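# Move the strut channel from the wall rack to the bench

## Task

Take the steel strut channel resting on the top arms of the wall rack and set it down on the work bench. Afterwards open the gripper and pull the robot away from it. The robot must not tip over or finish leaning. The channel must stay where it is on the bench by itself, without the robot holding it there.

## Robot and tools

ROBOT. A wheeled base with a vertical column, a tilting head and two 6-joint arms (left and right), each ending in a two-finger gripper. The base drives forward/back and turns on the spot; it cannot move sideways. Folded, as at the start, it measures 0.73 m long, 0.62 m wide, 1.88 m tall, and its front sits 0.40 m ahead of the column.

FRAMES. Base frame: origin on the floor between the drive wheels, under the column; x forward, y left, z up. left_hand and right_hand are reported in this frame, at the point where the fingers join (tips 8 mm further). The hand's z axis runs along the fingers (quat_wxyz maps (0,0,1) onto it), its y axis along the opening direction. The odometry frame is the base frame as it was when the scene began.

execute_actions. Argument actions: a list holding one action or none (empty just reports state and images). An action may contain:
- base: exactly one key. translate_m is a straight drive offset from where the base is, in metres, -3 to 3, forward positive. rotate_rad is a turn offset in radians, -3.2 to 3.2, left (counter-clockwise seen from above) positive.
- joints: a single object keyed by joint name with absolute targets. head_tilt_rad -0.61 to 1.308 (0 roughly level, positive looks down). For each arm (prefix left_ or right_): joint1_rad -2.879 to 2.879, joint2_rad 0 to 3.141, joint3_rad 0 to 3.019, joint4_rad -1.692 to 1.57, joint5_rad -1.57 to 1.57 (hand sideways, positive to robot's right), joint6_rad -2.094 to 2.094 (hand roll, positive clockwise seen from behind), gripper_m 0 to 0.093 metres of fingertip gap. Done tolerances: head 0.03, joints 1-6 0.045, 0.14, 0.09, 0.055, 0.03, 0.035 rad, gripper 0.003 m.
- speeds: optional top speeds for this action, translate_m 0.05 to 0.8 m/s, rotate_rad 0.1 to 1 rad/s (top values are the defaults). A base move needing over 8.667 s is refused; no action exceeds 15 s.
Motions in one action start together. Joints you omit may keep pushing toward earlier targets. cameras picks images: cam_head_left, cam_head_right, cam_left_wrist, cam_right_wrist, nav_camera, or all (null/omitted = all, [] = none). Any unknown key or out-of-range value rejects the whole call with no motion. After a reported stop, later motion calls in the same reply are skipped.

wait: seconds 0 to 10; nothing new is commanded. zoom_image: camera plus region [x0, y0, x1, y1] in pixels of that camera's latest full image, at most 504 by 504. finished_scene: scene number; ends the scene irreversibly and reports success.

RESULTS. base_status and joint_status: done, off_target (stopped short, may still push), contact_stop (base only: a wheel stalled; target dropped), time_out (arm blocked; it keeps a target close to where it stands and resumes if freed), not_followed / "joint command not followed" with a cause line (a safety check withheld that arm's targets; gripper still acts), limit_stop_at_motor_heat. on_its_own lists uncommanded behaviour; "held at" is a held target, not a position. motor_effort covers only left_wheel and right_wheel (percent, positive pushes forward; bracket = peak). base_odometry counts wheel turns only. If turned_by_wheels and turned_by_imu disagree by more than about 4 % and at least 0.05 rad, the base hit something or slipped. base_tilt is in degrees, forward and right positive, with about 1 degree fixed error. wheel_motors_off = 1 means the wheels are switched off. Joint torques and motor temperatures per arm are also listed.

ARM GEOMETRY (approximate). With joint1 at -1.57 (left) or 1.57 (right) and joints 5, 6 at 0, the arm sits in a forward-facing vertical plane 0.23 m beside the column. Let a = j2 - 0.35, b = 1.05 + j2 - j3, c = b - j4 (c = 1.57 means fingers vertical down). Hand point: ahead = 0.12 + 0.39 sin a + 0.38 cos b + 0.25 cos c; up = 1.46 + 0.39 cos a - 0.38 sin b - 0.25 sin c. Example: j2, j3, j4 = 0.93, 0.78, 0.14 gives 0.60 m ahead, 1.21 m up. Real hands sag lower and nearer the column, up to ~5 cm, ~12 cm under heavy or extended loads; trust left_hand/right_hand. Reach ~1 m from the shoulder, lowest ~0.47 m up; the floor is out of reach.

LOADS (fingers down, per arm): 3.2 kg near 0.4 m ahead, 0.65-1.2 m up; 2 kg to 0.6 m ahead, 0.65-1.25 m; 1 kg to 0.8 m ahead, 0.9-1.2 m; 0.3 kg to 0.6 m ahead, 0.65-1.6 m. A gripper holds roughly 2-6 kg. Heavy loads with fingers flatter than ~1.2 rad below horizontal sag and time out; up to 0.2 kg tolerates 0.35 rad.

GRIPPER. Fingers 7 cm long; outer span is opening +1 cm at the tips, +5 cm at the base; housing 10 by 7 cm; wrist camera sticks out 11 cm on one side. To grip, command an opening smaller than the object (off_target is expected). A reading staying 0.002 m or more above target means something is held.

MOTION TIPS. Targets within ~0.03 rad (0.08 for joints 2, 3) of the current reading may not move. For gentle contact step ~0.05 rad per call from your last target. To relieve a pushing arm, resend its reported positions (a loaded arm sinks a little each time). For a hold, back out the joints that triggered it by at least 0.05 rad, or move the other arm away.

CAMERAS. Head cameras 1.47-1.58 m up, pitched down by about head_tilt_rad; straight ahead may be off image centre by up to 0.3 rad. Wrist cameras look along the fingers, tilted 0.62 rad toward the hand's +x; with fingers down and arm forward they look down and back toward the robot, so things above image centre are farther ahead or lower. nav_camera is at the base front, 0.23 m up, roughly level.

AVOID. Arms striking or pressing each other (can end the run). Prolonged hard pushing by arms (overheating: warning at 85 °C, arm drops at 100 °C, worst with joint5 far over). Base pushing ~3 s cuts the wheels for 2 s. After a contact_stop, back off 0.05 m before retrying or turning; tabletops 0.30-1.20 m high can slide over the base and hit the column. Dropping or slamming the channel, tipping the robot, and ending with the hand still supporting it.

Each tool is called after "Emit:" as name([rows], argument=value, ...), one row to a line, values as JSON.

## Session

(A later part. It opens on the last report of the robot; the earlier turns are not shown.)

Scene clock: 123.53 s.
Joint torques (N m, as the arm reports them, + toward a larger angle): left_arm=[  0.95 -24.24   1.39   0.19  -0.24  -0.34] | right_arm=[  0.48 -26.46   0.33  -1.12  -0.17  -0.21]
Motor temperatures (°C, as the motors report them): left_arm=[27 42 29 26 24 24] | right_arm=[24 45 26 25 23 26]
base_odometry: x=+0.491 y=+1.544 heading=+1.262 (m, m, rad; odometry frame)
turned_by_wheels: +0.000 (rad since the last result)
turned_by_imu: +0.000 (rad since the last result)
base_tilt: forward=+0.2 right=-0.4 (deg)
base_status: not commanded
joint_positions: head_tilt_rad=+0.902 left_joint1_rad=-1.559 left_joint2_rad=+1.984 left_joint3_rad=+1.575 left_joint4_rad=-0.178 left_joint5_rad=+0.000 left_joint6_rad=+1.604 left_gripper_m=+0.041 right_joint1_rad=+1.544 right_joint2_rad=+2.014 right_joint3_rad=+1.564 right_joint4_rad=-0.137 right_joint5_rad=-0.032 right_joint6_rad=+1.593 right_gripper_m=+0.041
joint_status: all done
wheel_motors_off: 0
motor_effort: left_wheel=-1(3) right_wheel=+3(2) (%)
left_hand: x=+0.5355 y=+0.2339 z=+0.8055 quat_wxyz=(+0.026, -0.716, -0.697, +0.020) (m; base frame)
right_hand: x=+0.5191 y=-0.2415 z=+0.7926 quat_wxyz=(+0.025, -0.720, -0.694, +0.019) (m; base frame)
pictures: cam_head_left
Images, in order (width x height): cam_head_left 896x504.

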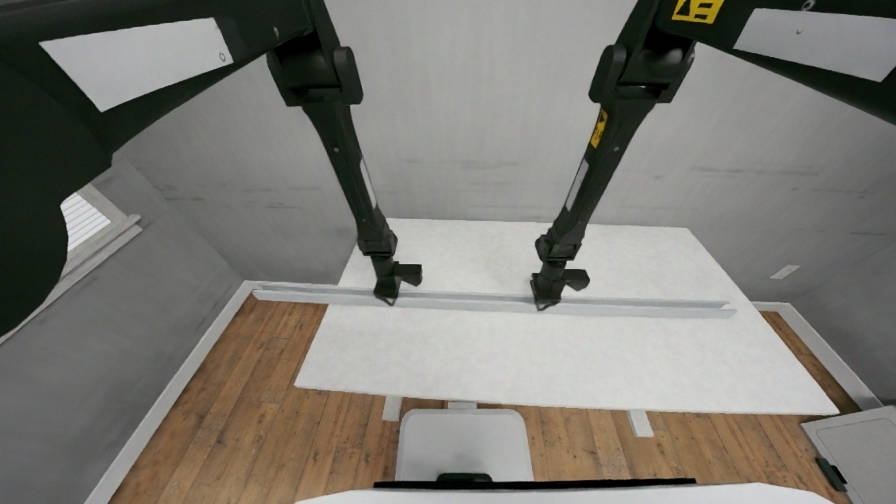

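Emit:
execute_actions([
  {"joints":{"left_joint2_rad":2.02,"left_joint3_rad":1.66,"right_joint2_rad":2.0,"right_joint3_rad":1.64}},
], cameras=["cam_head_left"])

Scene clock: 128.47 s.
Joint torques (N m, as the arm reports them, + toward a larger angle): left_arm=[  0.91 -24.27   1.19   0.08  -0.24  -0.34] | right_arm=[  0.75 -26.61  -0.05  -1.13  -0.17  -0.18]
Motor temperatures (°C, as the motors report them): left_arm=[27 42 29 26 24 24] | right_arm=[24 45 26 25 23 26]
base_odometry: x=+0.491 y=+1.544 heading=+1.262 (m, m, rad; odometry frame)
turned_by_wheels: +0.000 (rad since the last result)
turned_by_imu: -0.001 (rad since the last result)
base_tilt: forward=+0.1 right=-0.5 (deg)
base_status: not commanded
joint_positions: head_tilt_rad=+0.902 left_joint1_rad=-1.559 left_joint2_rad=+2.088 left_joint3_rad=+1.654 left_joint4_rad=-0.178 left_joint5_rad=+0.000 left_joint6_rad=+1.604 left_gripper_m=+0.041 right_joint1_rad=+1.544 right_joint2_rad=+2.119 right_joint3_rad=+1.646 right_joint4_rad=-0.135 right_joint5_rad=-0.032 right_joint6_rad=+1.592 right_gripper_m=+0.041
joint_status: all done
wheel_motors_off: 0
motor_effort: left_wheel=-1(3) right_wheel=+3(3) (%)
left_hand: x=+0.5155 y=+0.2339 z=+0.7654 quat_wxyz=(+0.034, -0.716, -0.697, +0.028) (m; base frame)
right_hand: x=+0.4996 y=-0.2416 z=+0.7529 quat_wxyz=(+0.033, -0.719, -0.693, +0.027) (m; base frame)
pictures: cam_head_left
Images, in order (width x height): cam_head_left 896x504.

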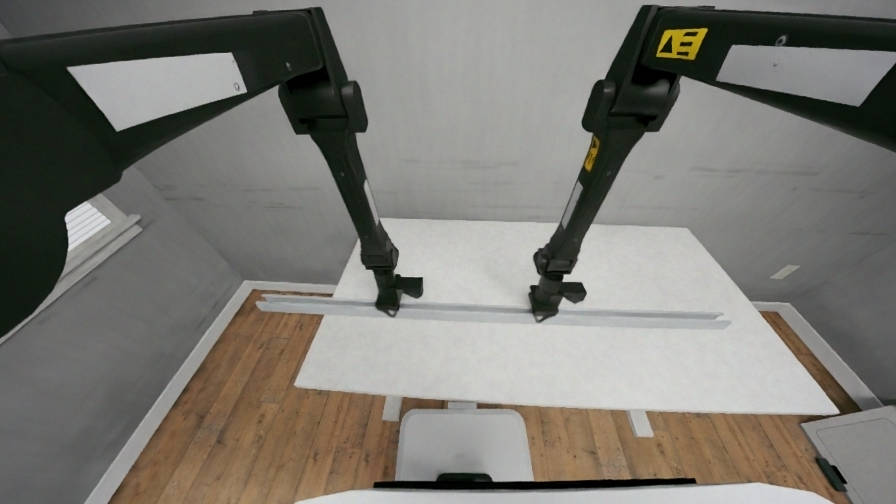

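Emit:
execute_actions([
  {"joints":{"left_joint2_rad":2.1,"left_joint3_rad":1.76,"left_joint4_rad":-0.22,"right_joint2_rad":2.08,"right_joint3_rad":1.74,"right_joint4_rad":-0.2}},
], cameras=["cam_head_left"])

Scene clock: 133.27 s.
Joint torques (N m, as the arm reports them, + toward a larger angle): left_arm=[  0.95 -22.81   2.15   0.03  -0.29  -0.34] | right_arm=[  0.61 -23.29   2.07  -0.88  -0.15  -0.15]
Motor temperatures (°C, as the motors report them): left_arm=[27 42 29 26 24 24] | right_arm=[24 46 26 25 23 26]
base_odometry: x=+0.491 y=+1.544 heading=+1.262 (m, m, rad; odometry frame)
turned_by_wheels: +0.000 (rad since the last result)
turned_by_imu: +0.000 (rad since the last result)
base_tilt: forward=+0.2 right=-0.4 (deg)
base_status: not commanded
joint_positions: head_tilt_rad=+0.902 left_joint1_rad=-1.559 left_joint2_rad=+2.149 left_joint3_rad=+1.747 left_joint4_rad=-0.215 left_joint5_rad=+0.001 left_joint6_rad=+1.603 left_gripper_m=+0.041 right_joint1_rad=+1.544 right_joint2_rad=+2.156 right_joint3_rad=+1.720 right_joint4_rad=-0.182 right_joint5_rad=-0.032 right_joint6_rad=+1.590 right_gripper_m=+0.041
joint_status: all done
wheel_motors_off: 0
motor_effort: left_wheel=-1(3) right_wheel=+2(5) (%)
left_hand: x=+0.5213 y=+0.2339 z=+0.7436 quat_wxyz=(+0.036, -0.715, -0.697, +0.031) (m; base frame)
right_hand: x=+0.5074 y=-0.2418 z=+0.7399 quat_wxyz=(+0.037, -0.719, -0.694, +0.030) (m; base frame)
pictures: cam_head_left
Images, in order (width x height): cam_head_left 896x504.

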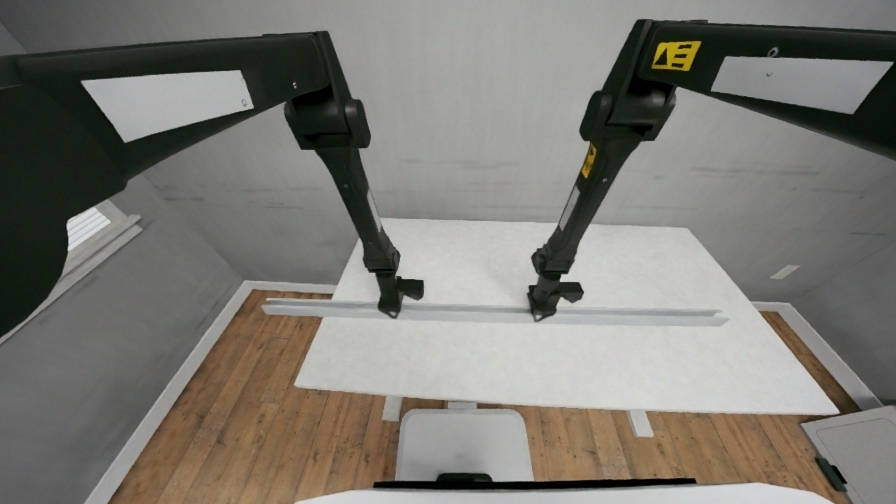

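Torque easing: touching. Release, lift, back away.

Emit:
execute_actions([
  {"joints":{"left_gripper_m":0.09,"right_gripper_m":0.09}},
], cameras=[])

Emit:
execute_actions([
  {"joints":{"left_joint2_rad":1.7,"left_joint3_rad":1.39,"left_joint4_rad":-0.21,"right_joint2_rad":1.7,"right_joint3_rad":1.39,"right_joint4_rad":-0.21}},
], cameras=[])

Emit:
execute_actions([
  {"base":{"translate_m":-1.0}},
], cameras=["cam_head_left"])

Scene clock: 142.43 s.
Joint torques (N m, as the arm reports them, + toward a larger angle): left_arm=[  0.99 -20.65   2.53   0.14  -0.07  -0.19] | right_arm=[  0.41 -20.67   2.45   0.04  -0.13  -0.08]
Motor temperatures (°C, as the motors report them): left_arm=[27 42 29 26 24 24] | right_arm=[24 45 26 25 23 26]
base_odometry: x=+0.491 y=+1.544 heading=+1.262 (m, m, rad; odometry frame)
turned_by_wheels: +0.000 (rad since the last result)
turned_by_imu: +0.000 (rad since the last result)
base_tilt: forward=+0.1 right=-0.4 (deg)
base_status: not commanded
joint_positions: head_tilt_rad=+0.902 left_joint1_rad=-1.559 left_joint2_rad=+2.116 left_joint3_rad=+1.747 left_joint4_rad=-0.218 left_joint5_rad=-0.004 left_joint6_rad=+1.585 left_gripper_m=+0.090 right_joint1_rad=+1.544 right_joint2_rad=+2.116 right_joint3_rad=+1.720 right_joint4_rad=-0.205 right_joint5_rad=-0.033 right_joint6_rad=+1.582 right_gripper_m=+0.090
joint_status: all done
wheel_motors_off: 0
motor_effort: left_wheel=-1(2) right_wheel=+2(3) (%)
left_hand: x=+0.5440 y=+0.2348 z=+0.7573 quat_wxyz=(+0.027, -0.710, -0.704, +0.018) (m; base frame)
right_hand: x=+0.5308 y=-0.2416 z=+0.7565 quat_wxyz=(+0.031, -0.716, -0.697, +0.023) (m; base frame)
pictures: none
No camera images: the call's "cameras" was empty. Leave "cameras" out to get every camera's image.

Scene clock: 143.80 s.
Joint torques (N m, as the arm reports them, + toward a larger angle): left_arm=[  0.93 -18.64   1.45   0.49  -0.07  -0.18] | right_arm=[  0.6  -17.76   1.65   0.    -0.13  -0.04]
Motor temperatures (°C, as the motors report them): left_arm=[27 42 29 26 24 24] | right_arm=[24 45 26 25 23 26]
base_odometry: x=+0.491 y=+1.544 heading=+1.262 (m, m, rad; odometry frame)
turned_by_wheels: +0.000 (rad since the last result)
turned_by_imu: +0.000 (rad since the last result)
base_tilt: forward=+0.3 right=-0.5 (deg)
base_status: not commanded
joint_positions: head_tilt_rad=+0.902 left_joint1_rad=-1.559 left_joint2_rad=+1.682 left_joint3_rad=+1.399 left_joint4_rad=-0.212 left_joint5_rad=-0.004 left_joint6_rad=+1.583 left_gripper_m=+0.090 right_joint1_rad=+1.544 right_joint2_rad=+1.683 right_joint3_rad=+1.394 right_joint4_rad=-0.208 right_joint5_rad=-0.033 right_joint6_rad=+1.580 right_gripper_m=+0.090
joint_status: all done
wheel_motors_off: 0
motor_effort: left_wheel=-2(2) right_wheel=+3(4) (%)
left_hand: x=+0.5959 y=+0.2334 z=+0.9289 quat_wxyz=(-0.005, -0.709, -0.705, -0.015) (m; base frame)
right_hand: x=+0.5932 y=-0.2386 z=+0.9281 quat_wxyz=(-0.006, -0.714, -0.700, -0.013) (m; base frame)
pictures: none
No camera images: the call's "cameras" was empty. Leave "cameras" out to get every camera's image.

Scene clock: 147.00 s.
Joint torques (N m, as the arm reports them, + toward a larger angle): left_arm=[  0.94 -18.8    1.79   0.43  -0.08  -0.17] | right_arm=[  0.57 -17.47   2.06   0.    -0.11  -0.05]
Motor temperatures (°C, as the motors report them): left_arm=[27 42 29 26 24 24] | right_arm=[24 44 26 25 23 26]
base_odometry: x=+0.187 y=+0.591 heading=+1.262 (m, m, rad; odometry frame)
turned_by_wheels: +0.000 (rad since the last result)
turned_by_imu: +0.000 (rad since the last result)
base_tilt: forward=+0.2 right=-0.4 (deg)
base_status: done
joint_positions: head_tilt_rad=+0.902 left_joint1_rad=-1.559 left_joint2_rad=+1.685 left_joint3_rad=+1.393 left_joint4_rad=-0.212 left_joint5_rad=-0.004 left_joint6_rad=+1.583 left_gripper_m=+0.090 right_joint1_rad=+1.544 right_joint2_rad=+1.686 right_joint3_rad=+1.388 right_joint4_rad=-0.208 right_joint5_rad=-0.033 right_joint6_rad=+1.580 right_gripper_m=+0.090
joint_status: not commanded
wheel_motors_off: 0
motor_effort: left_wheel=-1(48) right_wheel=+0(50) (%)
left_hand: x=+0.5912 y=+0.2334 z=+0.9272 quat_wxyz=(-0.002, -0.709, -0.705, -0.012) (m; base frame)
right_hand: x=+0.5876 y=-0.2385 z=+0.9261 quat_wxyz=(-0.002, -0.715, -0.699, -0.010) (m; base frame)
pictures: cam_head_left
Images, in order (width x height): cam_head_left 896x504.

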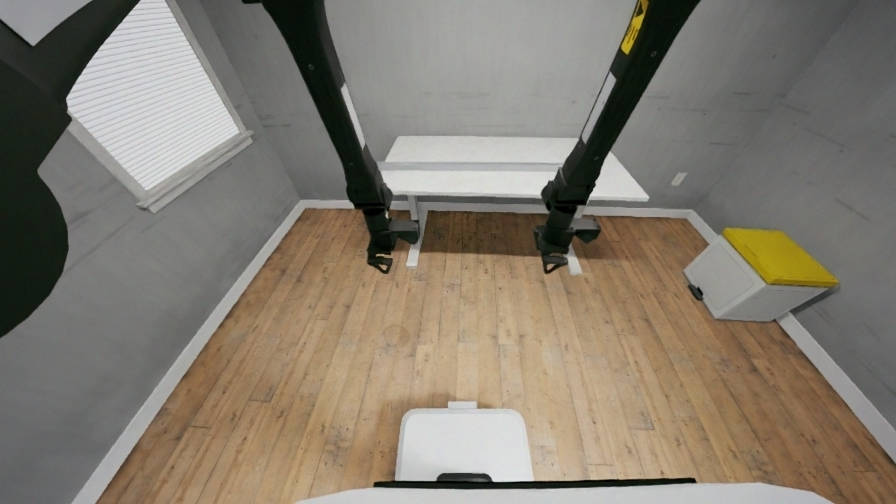

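Emit:
finished_scene(scene=2)

The scene is finished: the task was done.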